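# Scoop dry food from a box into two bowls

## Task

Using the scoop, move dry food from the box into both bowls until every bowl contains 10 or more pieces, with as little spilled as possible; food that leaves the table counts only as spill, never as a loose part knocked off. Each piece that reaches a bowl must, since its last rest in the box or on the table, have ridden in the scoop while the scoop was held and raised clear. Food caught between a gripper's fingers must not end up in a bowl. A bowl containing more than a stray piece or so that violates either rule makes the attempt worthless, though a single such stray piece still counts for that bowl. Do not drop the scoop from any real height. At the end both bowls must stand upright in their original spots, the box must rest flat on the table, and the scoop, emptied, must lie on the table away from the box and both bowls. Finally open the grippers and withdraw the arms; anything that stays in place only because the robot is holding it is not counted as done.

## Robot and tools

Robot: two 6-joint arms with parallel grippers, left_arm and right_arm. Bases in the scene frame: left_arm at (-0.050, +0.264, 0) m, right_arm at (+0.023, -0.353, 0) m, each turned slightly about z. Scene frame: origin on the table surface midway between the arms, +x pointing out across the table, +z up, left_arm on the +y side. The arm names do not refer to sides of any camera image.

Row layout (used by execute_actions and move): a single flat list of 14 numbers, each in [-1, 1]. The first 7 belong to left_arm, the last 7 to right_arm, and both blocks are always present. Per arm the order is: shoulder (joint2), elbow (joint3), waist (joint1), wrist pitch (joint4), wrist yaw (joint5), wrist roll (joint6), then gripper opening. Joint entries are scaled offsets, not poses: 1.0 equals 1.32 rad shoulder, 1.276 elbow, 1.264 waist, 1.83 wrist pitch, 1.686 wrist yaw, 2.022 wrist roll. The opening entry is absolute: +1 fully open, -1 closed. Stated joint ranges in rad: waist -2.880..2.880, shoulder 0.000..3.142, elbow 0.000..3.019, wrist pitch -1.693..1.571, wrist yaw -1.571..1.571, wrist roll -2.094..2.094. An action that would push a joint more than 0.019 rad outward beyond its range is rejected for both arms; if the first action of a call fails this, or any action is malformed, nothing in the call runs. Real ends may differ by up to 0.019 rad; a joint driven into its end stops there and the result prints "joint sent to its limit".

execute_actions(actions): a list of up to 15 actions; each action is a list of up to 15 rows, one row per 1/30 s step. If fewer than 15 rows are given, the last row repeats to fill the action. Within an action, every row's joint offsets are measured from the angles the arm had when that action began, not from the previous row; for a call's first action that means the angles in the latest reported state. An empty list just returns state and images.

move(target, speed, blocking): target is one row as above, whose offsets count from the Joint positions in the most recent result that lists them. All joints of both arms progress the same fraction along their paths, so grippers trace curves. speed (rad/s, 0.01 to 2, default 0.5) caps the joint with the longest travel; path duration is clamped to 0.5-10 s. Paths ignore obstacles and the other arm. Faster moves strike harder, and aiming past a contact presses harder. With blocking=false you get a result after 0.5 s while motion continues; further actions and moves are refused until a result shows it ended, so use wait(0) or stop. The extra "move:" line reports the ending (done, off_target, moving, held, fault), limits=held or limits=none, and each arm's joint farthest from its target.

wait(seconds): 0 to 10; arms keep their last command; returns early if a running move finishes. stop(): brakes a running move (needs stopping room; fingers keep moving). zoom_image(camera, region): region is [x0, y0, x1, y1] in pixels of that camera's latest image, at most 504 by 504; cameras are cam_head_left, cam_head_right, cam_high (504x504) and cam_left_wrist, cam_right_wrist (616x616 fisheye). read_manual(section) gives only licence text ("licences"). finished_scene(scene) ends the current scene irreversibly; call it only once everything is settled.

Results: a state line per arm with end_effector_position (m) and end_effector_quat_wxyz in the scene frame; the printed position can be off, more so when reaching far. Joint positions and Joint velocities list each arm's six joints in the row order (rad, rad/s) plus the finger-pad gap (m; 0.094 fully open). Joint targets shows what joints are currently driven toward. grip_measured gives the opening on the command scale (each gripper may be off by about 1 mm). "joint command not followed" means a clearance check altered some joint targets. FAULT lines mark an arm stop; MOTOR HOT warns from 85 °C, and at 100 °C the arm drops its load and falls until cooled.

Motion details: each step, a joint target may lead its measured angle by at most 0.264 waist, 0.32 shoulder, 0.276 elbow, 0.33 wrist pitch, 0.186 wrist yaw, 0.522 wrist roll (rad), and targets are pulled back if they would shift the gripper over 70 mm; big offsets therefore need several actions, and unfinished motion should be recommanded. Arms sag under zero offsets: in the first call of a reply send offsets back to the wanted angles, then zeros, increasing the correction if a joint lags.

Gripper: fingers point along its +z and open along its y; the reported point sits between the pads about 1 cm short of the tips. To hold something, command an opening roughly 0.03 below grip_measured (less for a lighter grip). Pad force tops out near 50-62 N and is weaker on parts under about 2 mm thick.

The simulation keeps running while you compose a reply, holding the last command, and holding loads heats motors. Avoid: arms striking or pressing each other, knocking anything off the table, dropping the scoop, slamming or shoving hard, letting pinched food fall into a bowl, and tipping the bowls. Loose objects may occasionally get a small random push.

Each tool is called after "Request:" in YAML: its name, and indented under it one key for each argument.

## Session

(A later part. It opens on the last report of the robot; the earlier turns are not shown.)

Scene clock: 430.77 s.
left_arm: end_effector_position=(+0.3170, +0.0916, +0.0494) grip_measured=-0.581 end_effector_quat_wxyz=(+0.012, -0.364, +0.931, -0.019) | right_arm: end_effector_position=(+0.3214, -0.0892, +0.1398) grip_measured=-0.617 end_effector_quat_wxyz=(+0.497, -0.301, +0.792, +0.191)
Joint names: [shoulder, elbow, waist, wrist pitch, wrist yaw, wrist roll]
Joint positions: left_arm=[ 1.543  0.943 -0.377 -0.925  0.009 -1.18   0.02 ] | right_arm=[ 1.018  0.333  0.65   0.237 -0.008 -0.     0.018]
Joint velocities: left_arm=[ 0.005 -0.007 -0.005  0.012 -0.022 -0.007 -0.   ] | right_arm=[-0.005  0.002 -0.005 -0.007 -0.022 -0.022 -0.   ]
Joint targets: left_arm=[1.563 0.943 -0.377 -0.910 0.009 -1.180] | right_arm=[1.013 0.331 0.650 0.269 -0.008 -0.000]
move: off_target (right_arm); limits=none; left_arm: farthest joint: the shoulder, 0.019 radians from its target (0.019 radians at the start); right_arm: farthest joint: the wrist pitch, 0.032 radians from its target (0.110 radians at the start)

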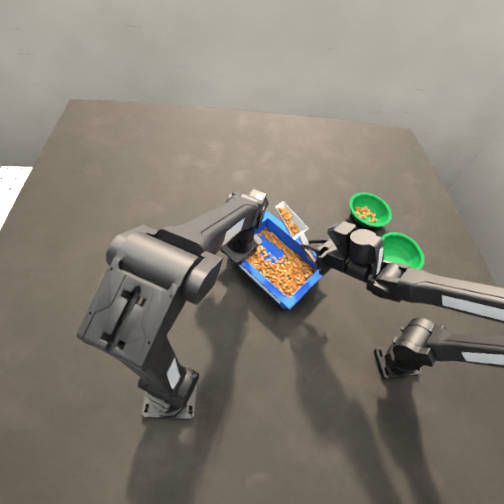

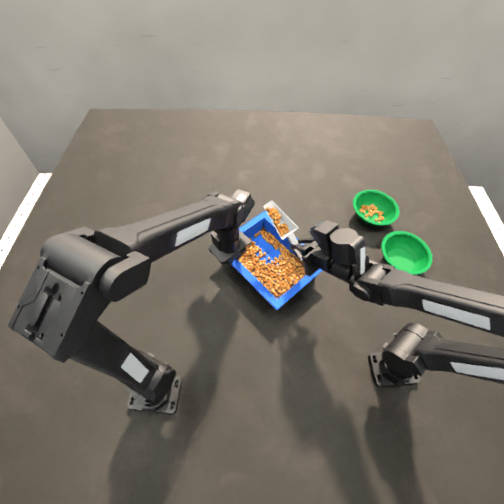

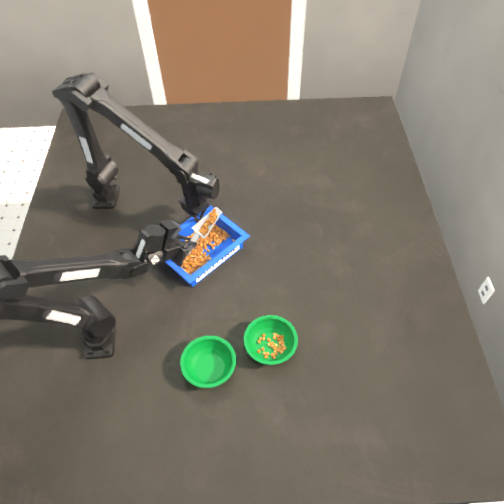

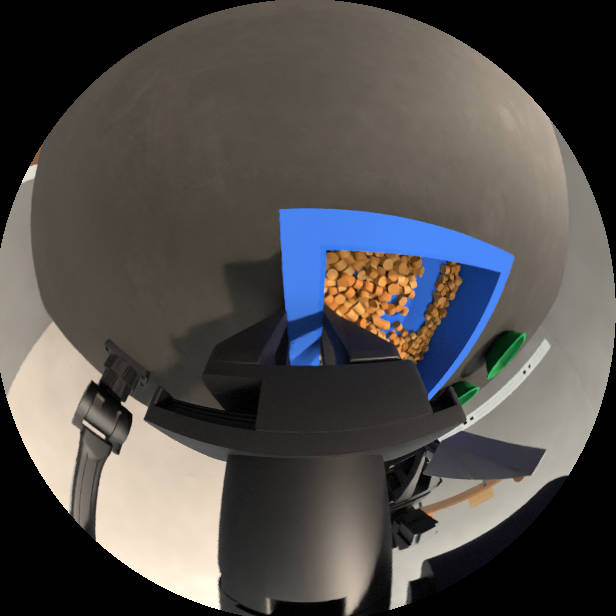

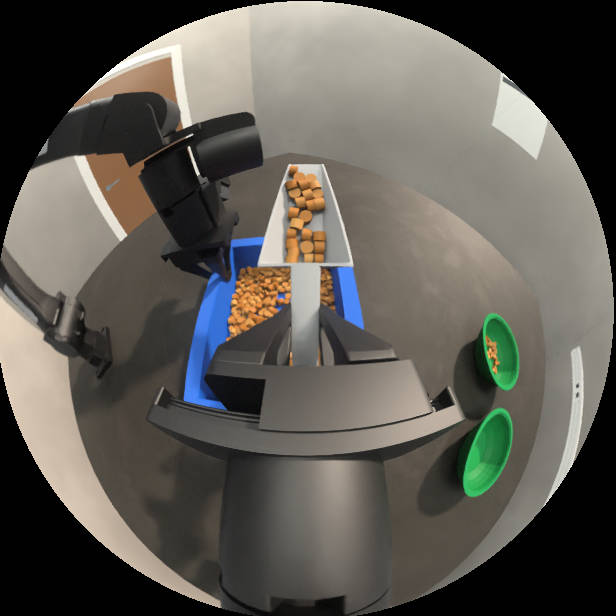

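Request:
move:
  target: [0.015,0,0,0.008,0,0,-0.62, -0.565,-0.0235,-0.82,-0.579,0,0,-0.65]
  speed: 0.3

Scene clock: 453.87 s.
left_arm: end_effector_position=(+0.3170, +0.0916, +0.0494) grip_measured=-0.581 end_effector_quat_wxyz=(+0.012, -0.364, +0.931, -0.019) | right_arm: end_effector_position=(+0.2456, -0.4214, +0.1365) grip_measured=-0.618 end_effector_quat_wxyz=(+0.381, +0.138, +0.913, -0.054)
Joint names: [shoulder, elbow, waist, wrist pitch, wrist yaw, wrist roll]
Joint positions: left_arm=[ 1.543  0.943 -0.377 -0.925  0.009 -1.18   0.02 ] | right_arm=[ 0.281  0.305 -0.374 -0.806 -0.008 -0.     0.018]
Joint velocities: left_arm=[-0.015  0.002  0.015 -0.017 -0.066 -0.022  0.   ] | right_arm=[-0.005 -0.022  0.005 -0.017 -0.051 -0.066 -0.001]
Joint targets: left_arm=[1.563 0.943 -0.377 -0.910 0.009 -1.180] | right_arm=[0.273 0.303 -0.387 -0.823 -0.008 -0.000]
move: done; limits=none; left_arm: farthest joint: the shoulder, 0.019 radians from its target (0.019 radians at the start); right_arm: farthest joint: the wrist pitch, 0.017 radians from its target (1.059 radians at the start)

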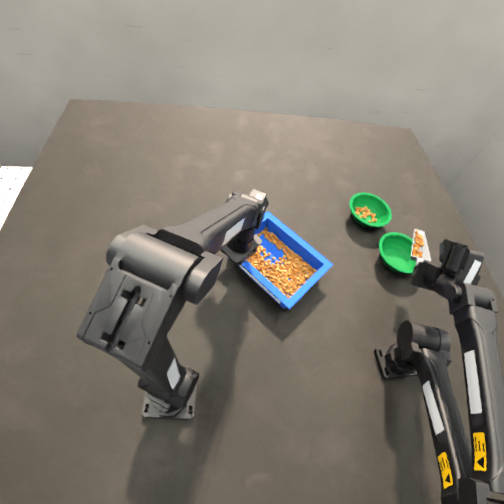

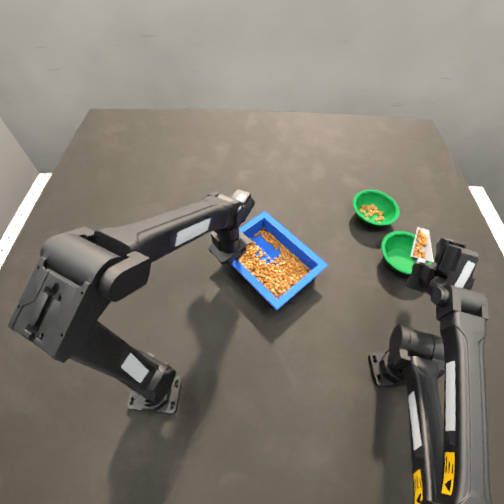

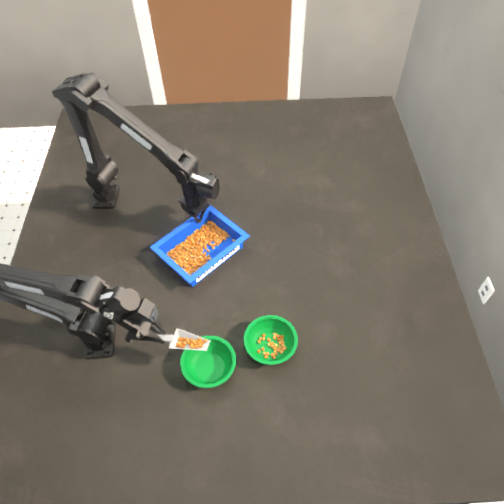

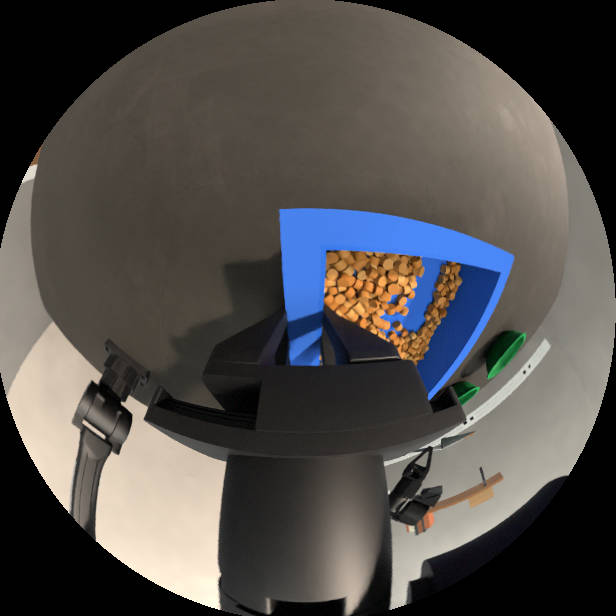

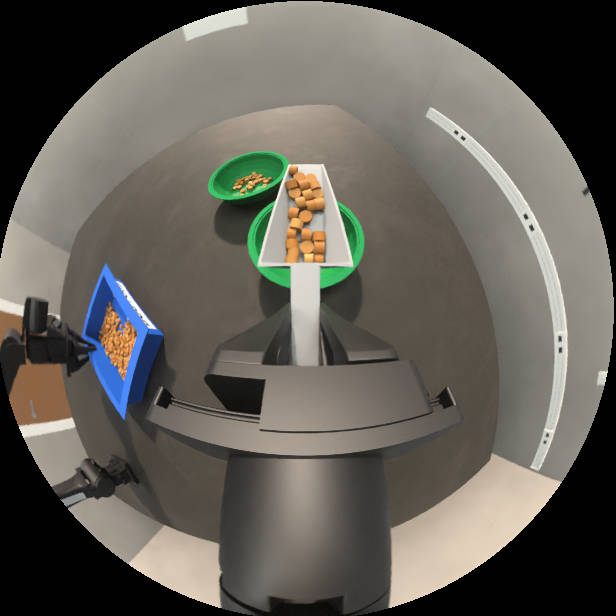

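Request:
move:
  target: [0.015,0,0,0.008,0,0,-0.62, 0.278,0.1426,0,-0.113,0,0,-0.65]
  speed: 0.2

Scene clock: 466.87 s.
left_arm: end_effector_position=(+0.3170, +0.0916, +0.0494) grip_measured=-0.581 end_effector_quat_wxyz=(+0.012, -0.364, +0.931, -0.019) | right_arm: end_effector_position=(+0.2337, -0.4177, +0.1017) grip_measured=-0.618 end_effector_quat_wxyz=(+0.178, +0.148, +0.973, -0.023)
Joint names: [shoulder, elbow, waist, wrist pitch, wrist yaw, wrist roll]
Joint positions: left_arm=[ 1.543  0.943 -0.377 -0.925  0.009 -1.18   0.02 ] | right_arm=[ 0.647  0.432 -0.374 -0.995 -0.008 -0.     0.018]
Joint velocities: left_arm=[-0.005 -0.007 -0.005 -0.002 -0.066 -0.066 -0.   ] | right_arm=[-0.005 -0.007 -0.005  0.012  0.007 -0.051 -0.001]
Joint targets: left_arm=[1.563 0.943 -0.377 -0.910 0.009 -1.180] | right_arm=[0.647 0.486 -0.374 -1.012 -0.008 -0.000]
move: off_target (right_arm); limits=none; left_arm: farthest joint: the shoulder, 0.019 radians from its target (0.019 radians at the start); right_arm: farthest joint: the elbow, 0.055 radians from its target (0.182 radians at the start)

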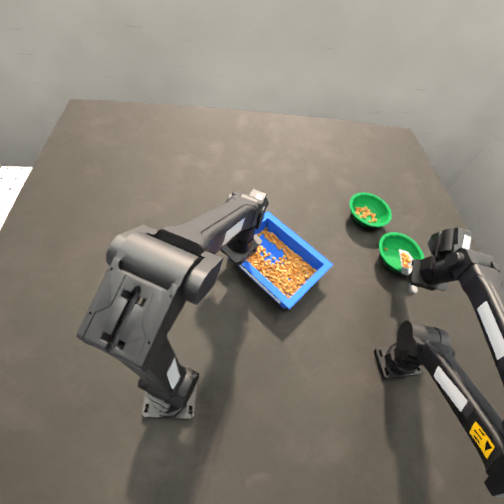

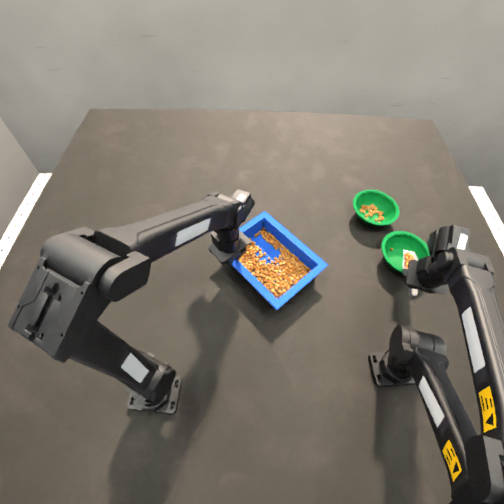

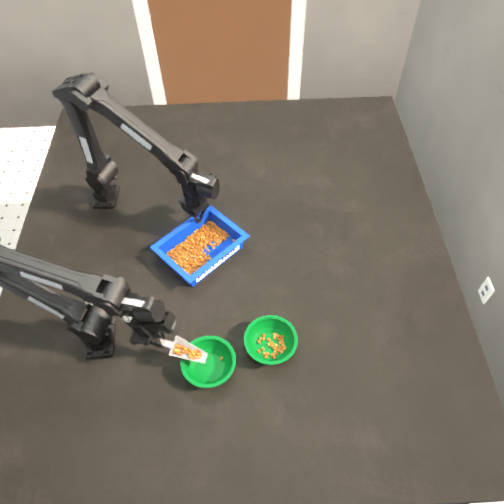

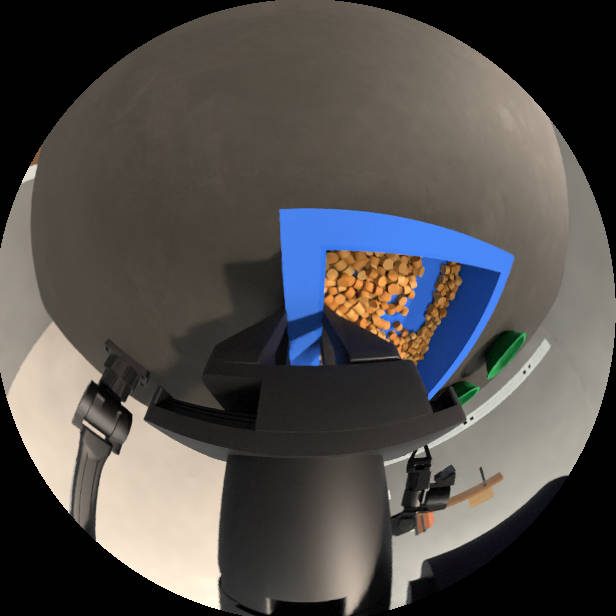

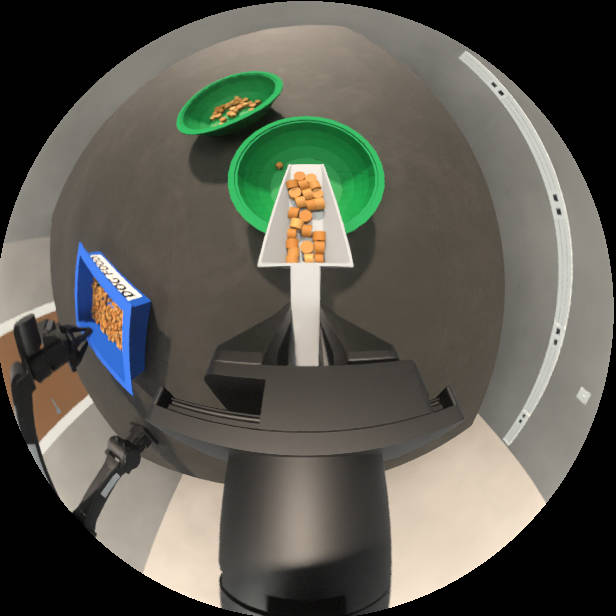

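Request:
move:
  target: [0.015,0,0,0.008,0,0,-0.62, 0.116,0.135,0,-0.0695,0,0,-0.65]
  speed: 0.1

Scene clock: 482.47 s.
left_arm: end_effector_position=(+0.3170, +0.0916, +0.0494) grip_measured=-0.581 end_effector_quat_wxyz=(+0.012, -0.364, +0.931, -0.019) | right_arm: end_effector_position=(+0.2433, -0.4207, +0.1175) grip_measured=-0.618 end_effector_quat_wxyz=(+0.112, +0.150, +0.982, -0.013)
Joint names: [shoulder, elbow, waist, wrist pitch, wrist yaw, wrist roll]
Joint positions: left_arm=[ 1.543  0.943 -0.377 -0.925  0.009 -1.18   0.02 ] | right_arm=[ 0.795  0.554 -0.374 -1.105 -0.008 -0.     0.018]
Joint velocities: left_arm=[-0.005 -0.002 -0.005 -0.022 -0.022  0.037  0.   ] | right_arm=[ 0.005 -0.002 -0.024 -0.007 -0.037  0.007 -0.001]
Joint targets: left_arm=[1.563 0.943 -0.377 -0.910 0.009 -1.180] | right_arm=[0.800 0.605 -0.374 -1.122 -0.008 -0.000]
move: off_target (right_arm); limits=none; left_arm: farthest joint: the shoulder, 0.019 radians from its target (0.019 radians at the start); right_arm: farthest joint: the elbow, 0.051 radians from its target (0.172 radians at the start)

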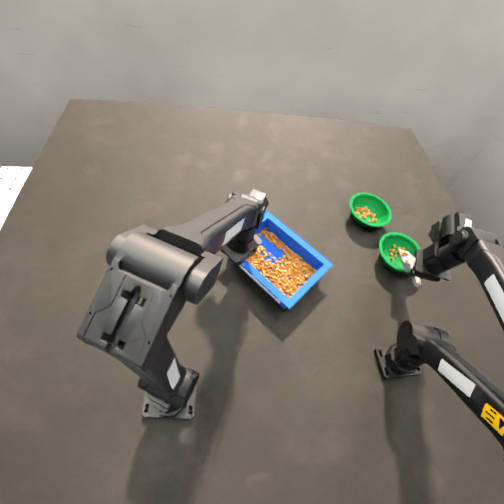

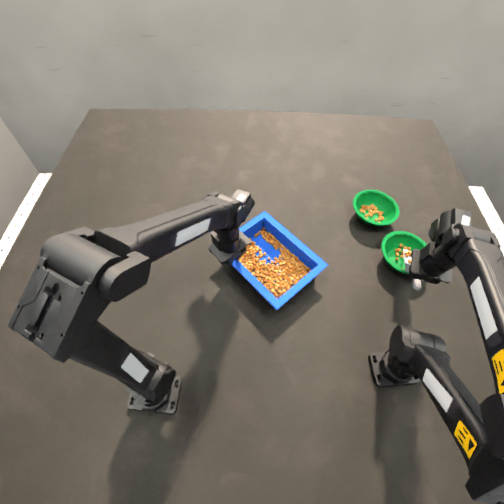

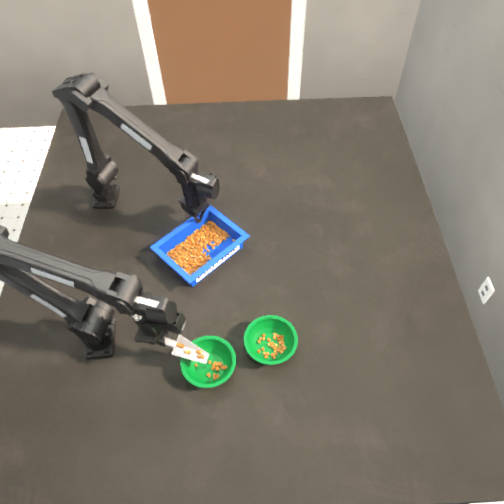

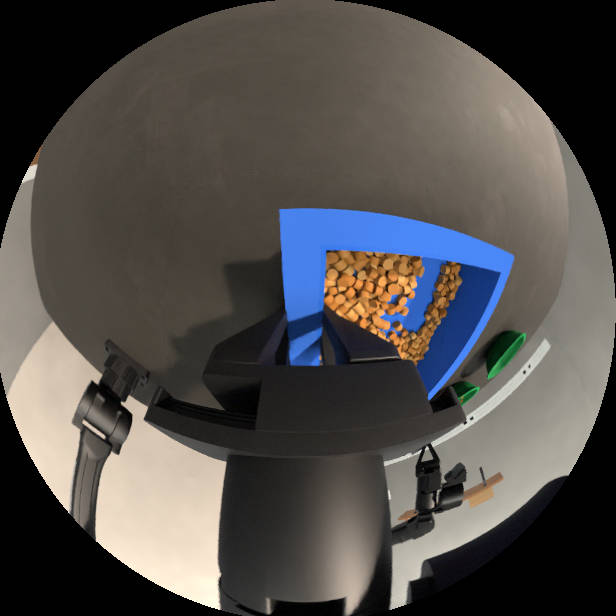

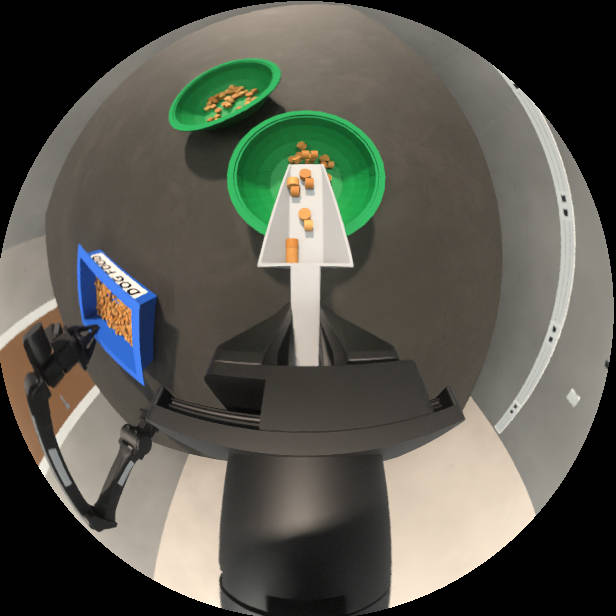

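Request:
move:
  target: [0,0.016,0,0,0,0,0.3, 0.157,0.182,0,-0.126,0,0,-0.65]
  speed: 0.13

Scene clock: 490.17 s.
left_arm: end_effector_position=(+0.3170, +0.0916, +0.0494) grip_measured=+0.297 end_effector_quat_wxyz=(+0.012, -0.364, +0.931, -0.019) | right_arm: end_effector_position=(+0.2530, -0.4237, +0.1426) grip_measured=-0.618 end_effector_quat_wxyz=(-0.001, +0.151, +0.989, +0.004)
Joint names: [shoulder, elbow, waist, wrist pitch, wrist yaw, wrist roll]
Joint positions: left_arm=[ 1.543  0.943 -0.377 -0.925  0.009 -1.18   0.061] | right_arm=[ 0.994  0.738 -0.374 -1.319 -0.008 -0.     0.018]
Joint velocities: left_arm=[-0.005  0.022  0.005  0.002 -0.081 -0.037 -0.   ] | right_arm=[ 0.005  0.007  0.005  0.002 -0.066  0.022  0.001]
Joint targets: left_arm=[1.543 0.963 -0.377 -0.925 0.009 -1.180] | right_arm=[1.002 0.786 -0.374 -1.336 -0.008 -0.000]
move: off_target (left_arm, right_arm); limits=none; left_arm: farthest joint: the elbow, 0.021 radians from its target (0.021 radians at the start); right_arm: farthest joint: the elbow, 0.048 radians from its target (0.233 radians at the start)

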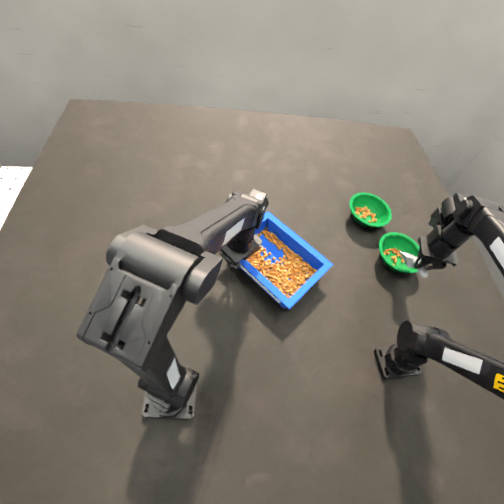

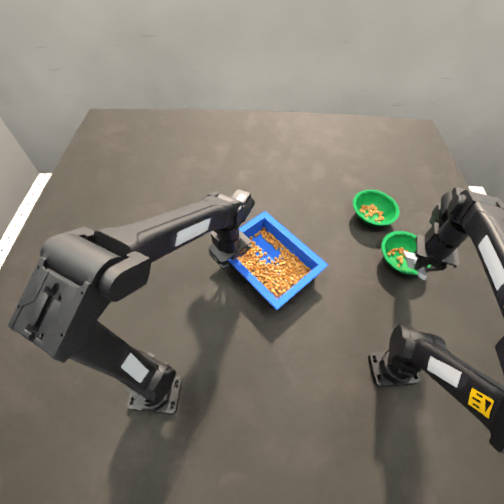

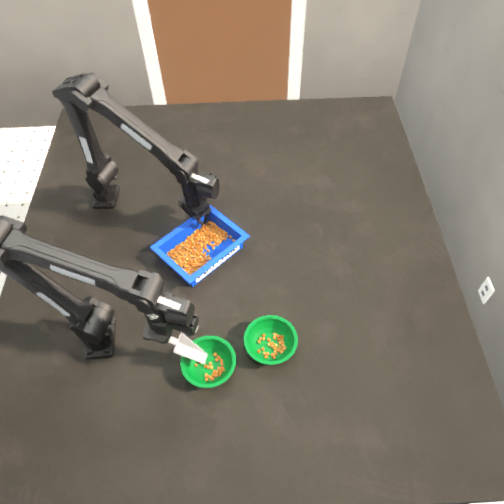

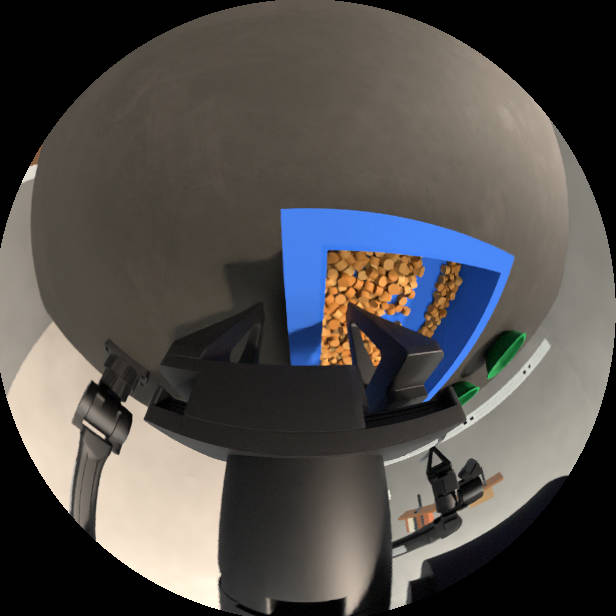

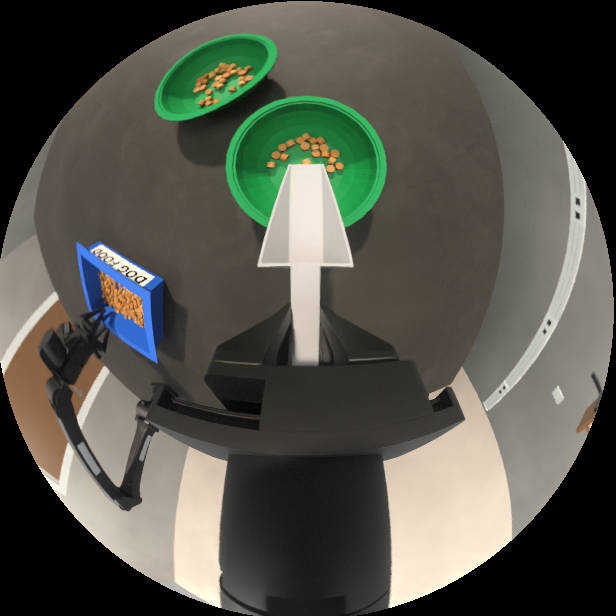

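Request:
move:
  target: [-0.0765,0.1324,0,-0.0836,0,0,0.3, -0.15,-0.178,-0.485,0.322,0,0,-0.65]
  speed: 0.4

Scene clock: 522.17 s.
left_arm: end_effector_position=(+0.3356, +0.0830, +0.1231) grip_measured=+0.297 end_effector_quat_wxyz=(+0.035, -0.363, +0.930, -0.043) | right_arm: end_effector_position=(+0.2069, -0.5858, +0.1285) grip_measured=-0.618 end_effector_quat_wxyz=(+0.235, +0.422, +0.869, -0.110)
Joint names: [shoulder, elbow, waist, wrist pitch, wrist yaw, wrist roll]
Joint positions: left_arm=[ 1.456  1.061 -0.377 -1.064  0.009 -1.18   0.061] | right_arm=[ 0.803  0.514 -0.977 -0.757 -0.008 -0.     0.018]
Joint velocities: left_arm=[ 0.005 -0.007 -0.005 -0.002  0.007  0.037 -0.001] | right_arm=[-0.005 -0.007  0.005  0.007  0.022  0.022 -0.   ]
Joint targets: left_arm=[1.442 1.112 -0.377 -1.078 0.009 -1.180] | right_arm=[0.796 0.511 -0.987 -0.730 -0.008 -0.000]
move: off_target (left_arm, right_arm); limits=none; left_arm: farthest joint: the elbow, 0.051 radians from its target (0.169 radians at the start); right_arm: farthest joint: the wrist pitch, 0.027 radians from its target (0.589 radians at the start)

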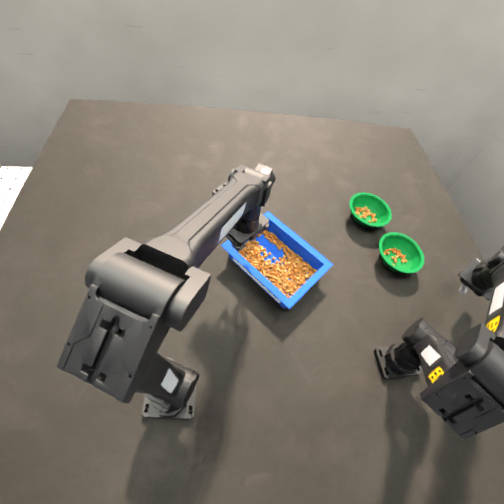

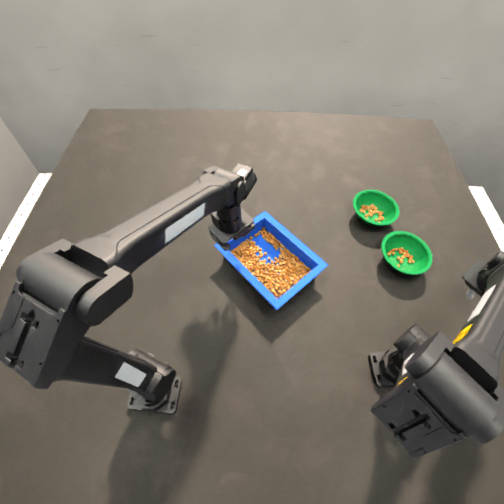

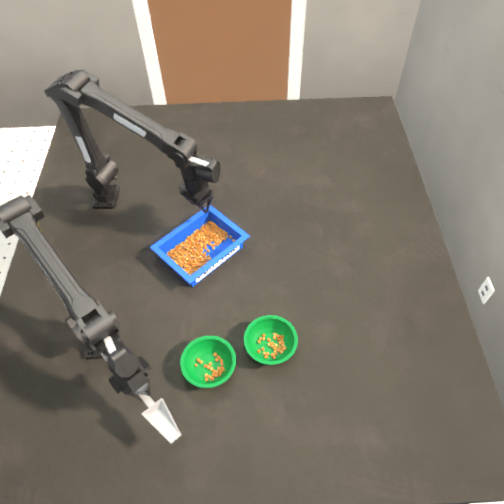

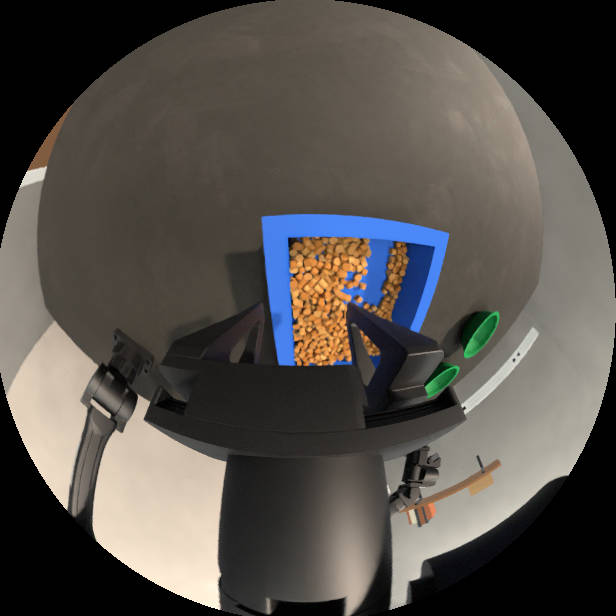

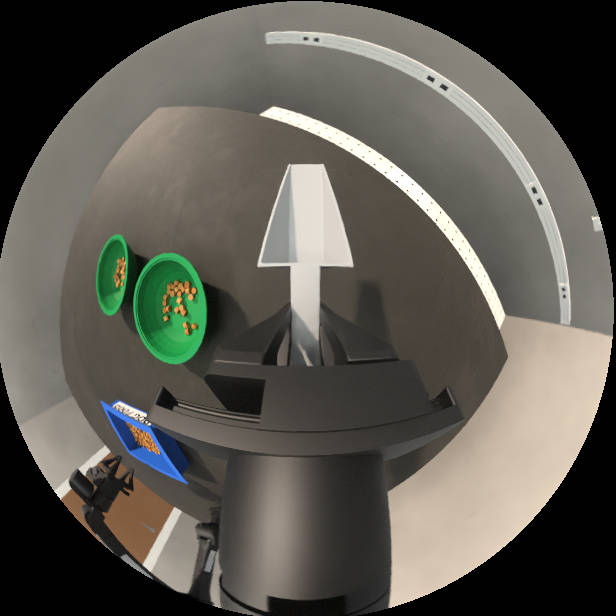

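Request:
move:
  target: [-0.353,-0.087,0.456,0.065,0,0,0.3, 0.151,-0.1325,0,0.198,0,0,-0.65]
  speed: 0.35

Scene clock: 530.90 s.
left_arm: end_effector_position=(+0.3344, +0.3136, +0.2662) grip_measured=+0.297 end_effector_quat_wxyz=(+0.243, -0.584, +0.760, -0.145) | right_arm: end_effector_position=(+0.2054, -0.5839, +0.0378) grip_measured=-0.618 end_effector_quat_wxyz=(+0.223, +0.423, +0.872, -0.104)
Joint names: [shoulder, elbow, waist, wrist pitch, wrist yaw, wrist roll]
Joint positions: left_arm=[ 0.994  0.962  0.19  -0.965  0.009 -1.18   0.061] | right_arm=[ 0.997  0.346 -0.977 -0.421 -0.008 -0.     0.018]
Joint velocities: left_arm=[-0.005  0.012 -0.015  0.022 -0.022  0.007 -0.   ] | right_arm=[ 0.005  0.002  0.005 -0.022  0.007  0.037 -0.   ]
Joint targets: left_arm=[0.991 0.950 0.199 -0.945 0.009 -1.180] | right_arm=[1.003 0.345 -0.977 -0.394 -0.008 -0.000]
move: off_target (right_arm); limits=none; left_arm: farthest joint: the wrist pitch, 0.020 radians from its target (0.119 radians at the start); right_arm: farthest joint: the wrist pitch, 0.026 radians from its target (0.362 radians at the start)

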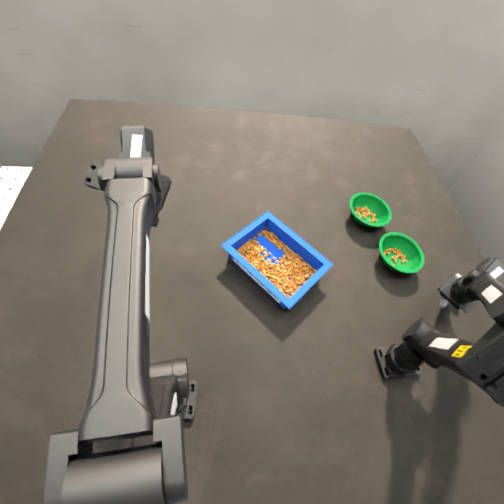

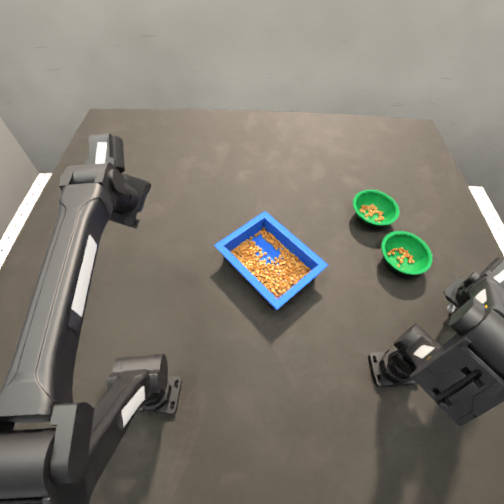

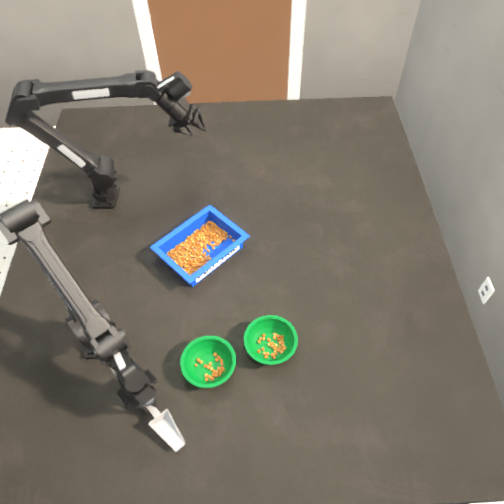

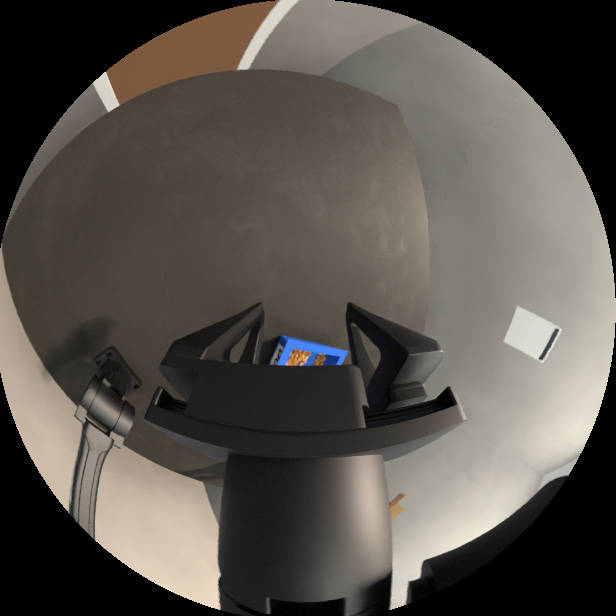

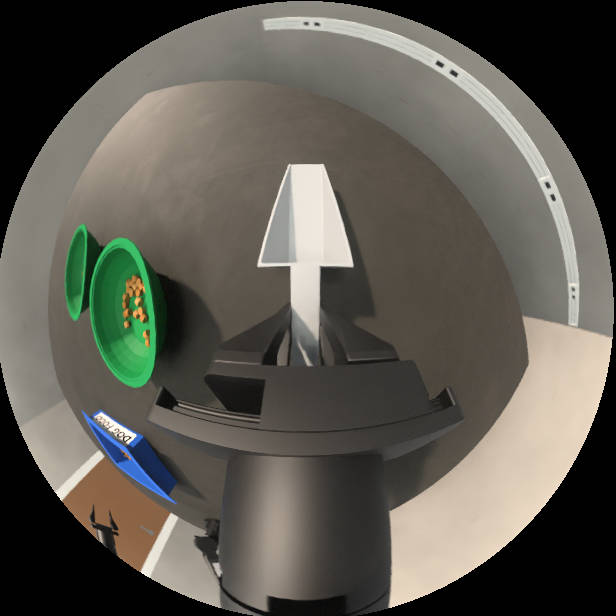

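Request:
zoom_image:
  camera: "cam_high"
  region: [100,320,320,470]

Request:
zoom_image:
  camera: "cam_head_left"
  region: [330,180,504,330]

Region (100, 320, 320, 470) of cam_high's 504x504 image, scaled by 2.291, with more detail than that image has; it fills the top 344 rows of this view, and the rest is white.

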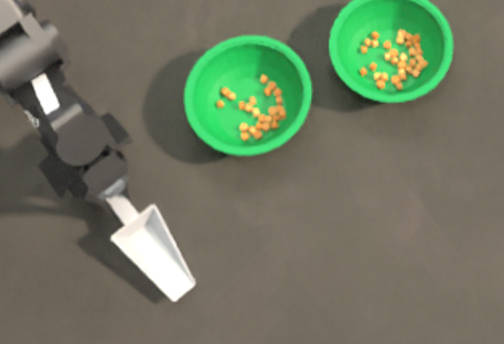

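Region (330, 180, 504, 330) of cam_head_left's 504x504 image, scaled by 2.897, with more detail than that image has; it fills the top 434 rows of this view, and the rest is white.

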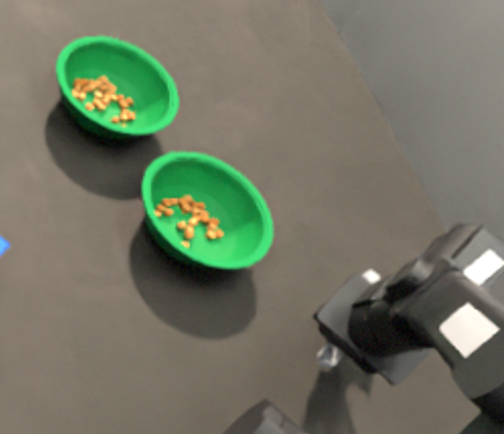

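Request:
move:
  target: [0,0,0,0.011,0,0,0.3, 0.047,-0.0195,0,0.078,0,0,-0.65]
  speed: 0.08

Scene clock: 544.03 s.
left_arm: end_effector_position=(+0.3344, +0.3136, +0.2662) grip_measured=+0.297 end_effector_quat_wxyz=(+0.243, -0.584, +0.760, -0.145) | right_arm: end_effector_position=(+0.2113, -0.5914, +0.0280) grip_measured=-0.618 end_effector_quat_wxyz=(+0.241, +0.421, +0.867, -0.113)
Joint names: [shoulder, elbow, waist, wrist pitch, wrist yaw, wrist roll]
Joint positions: left_arm=[ 0.994  0.962  0.19  -0.965  0.009 -1.18   0.061] | right_arm=[ 1.051  0.324 -0.977 -0.306 -0.008 -0.     0.018]
Joint velocities: left_arm=[ 0.005 -0.002 -0.005 -0.007 -0.007  0.007 -0.   ] | right_arm=[ 0.015  0.007  0.015 -0.037  0.022  0.007 -0.   ]
Joint targets: left_arm=[0.994 0.962 0.190 -0.945 0.009 -1.180] | right_arm=[1.059 0.321 -0.977 -0.278 -0.008 -0.000]
move: off_target (right_arm); limits=none; left_arm: farthest joint: the wrist pitch, 0.020 radians from its target (0.020 radians at the start); right_arm: farthest joint: the wrist pitch, 0.028 radians from its target (0.143 radians at the start)

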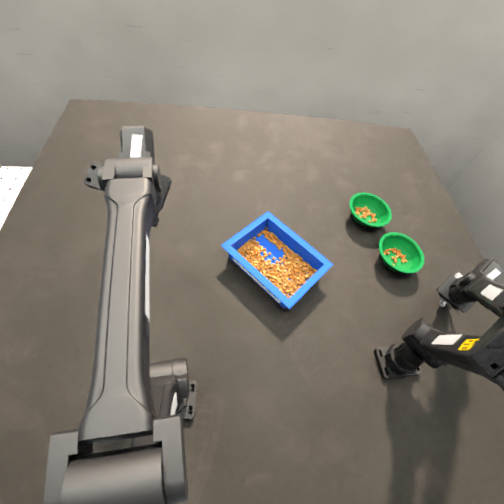

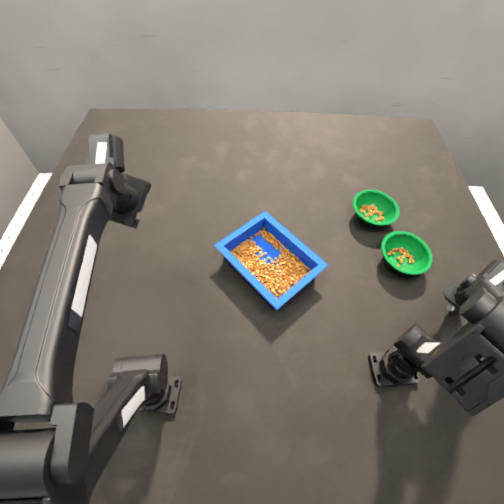

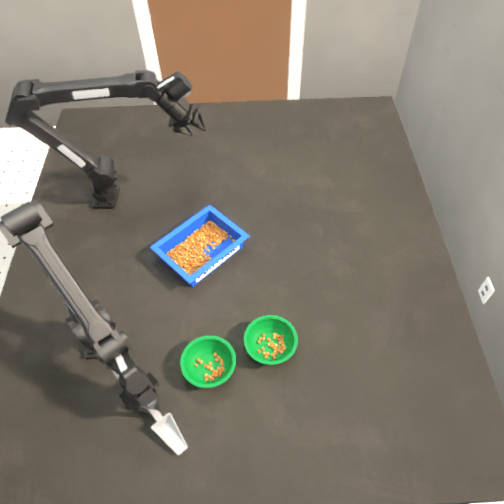

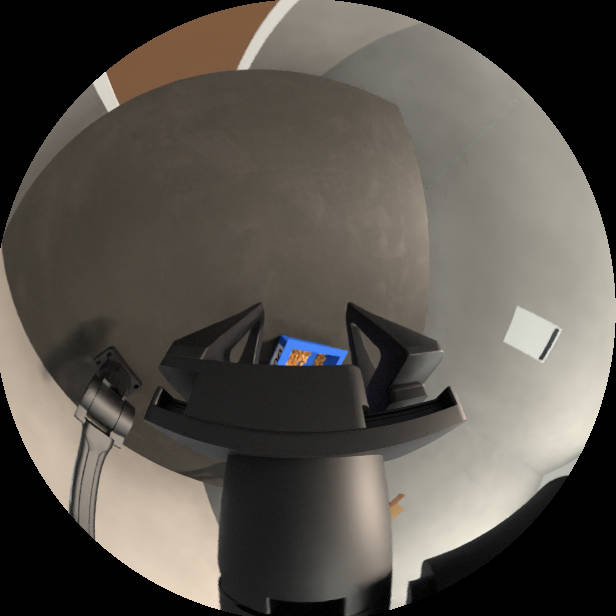

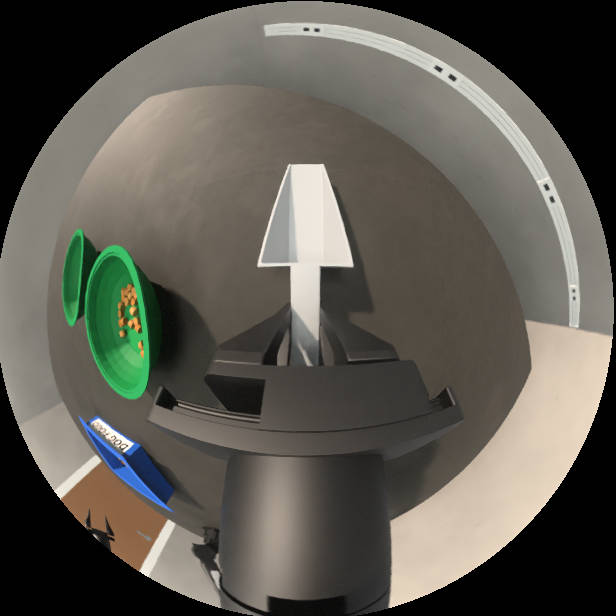

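Request:
move:
  target: [0,0,0,0.011,0,0,0.3, 0.022,-0.002,0,0.0153,0,0,-0.65]
  speed: 0.03

Scene clock: 552.60 s.
left_arm: end_effector_position=(+0.3344, +0.3136, +0.2662) grip_measured=+0.297 end_effector_quat_wxyz=(+0.243, -0.584, +0.760, -0.145) | right_arm: end_effector_position=(+0.2107, -0.5907, +0.0237) grip_measured=-0.618 end_effector_quat_wxyz=(+0.235, +0.422, +0.869, -0.110)
Joint names: [shoulder, elbow, waist, wrist pitch, wrist yaw, wrist roll]
Joint positions: left_arm=[ 0.994  0.962  0.19  -0.965  0.009 -1.18   0.061] | right_arm=[ 1.068  0.324 -0.977 -0.302 -0.008 -0.     0.018]
Joint velocities: left_arm=[-0.005  0.002 -0.005  0.007 -0.066 -0.022 -0.001] | right_arm=[ 0.005 -0.007 -0.005 -0.002  0.007 -0.081 -0.001]
Joint targets: left_arm=[0.994 0.962 0.190 -0.945 0.009 -1.180] | right_arm=[1.080 0.322 -0.977 -0.278 -0.008 -0.000]
move: off_target (right_arm); limits=none; left_arm: farthest joint: the wrist pitch, 0.020 radians from its target (0.020 radians at the start); right_arm: farthest joint: the wrist pitch, 0.024 radians from its target (0.028 radians at the start)

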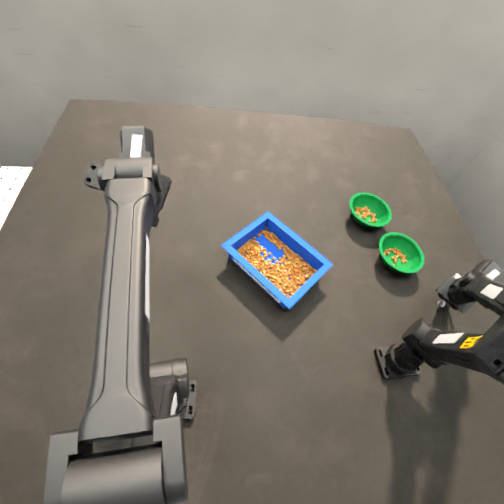

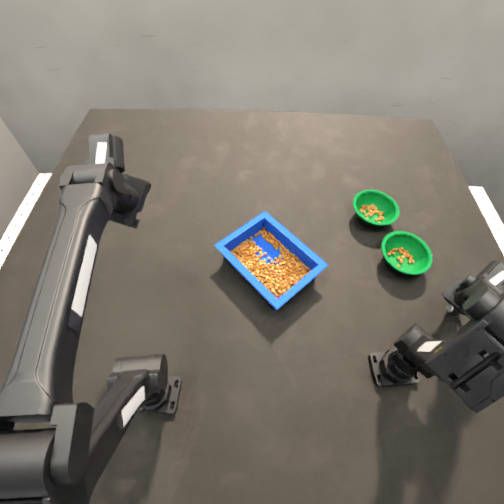

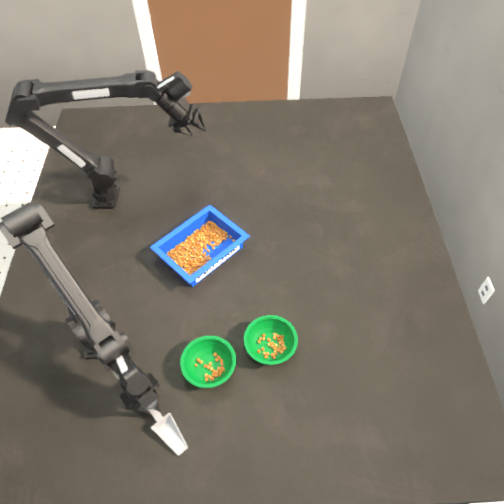

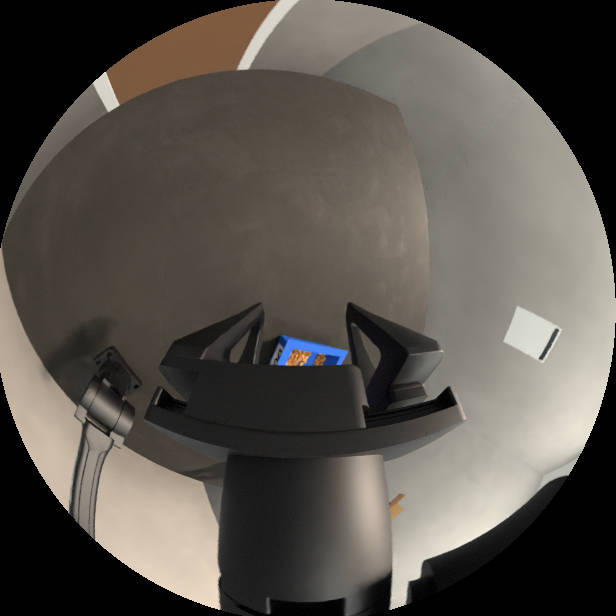

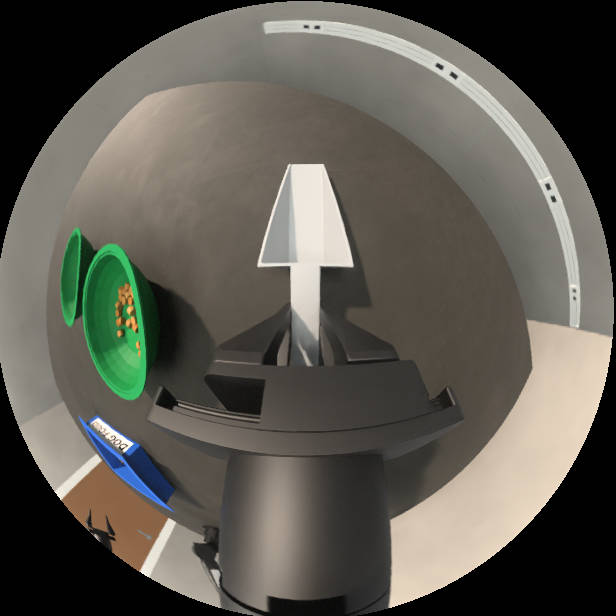

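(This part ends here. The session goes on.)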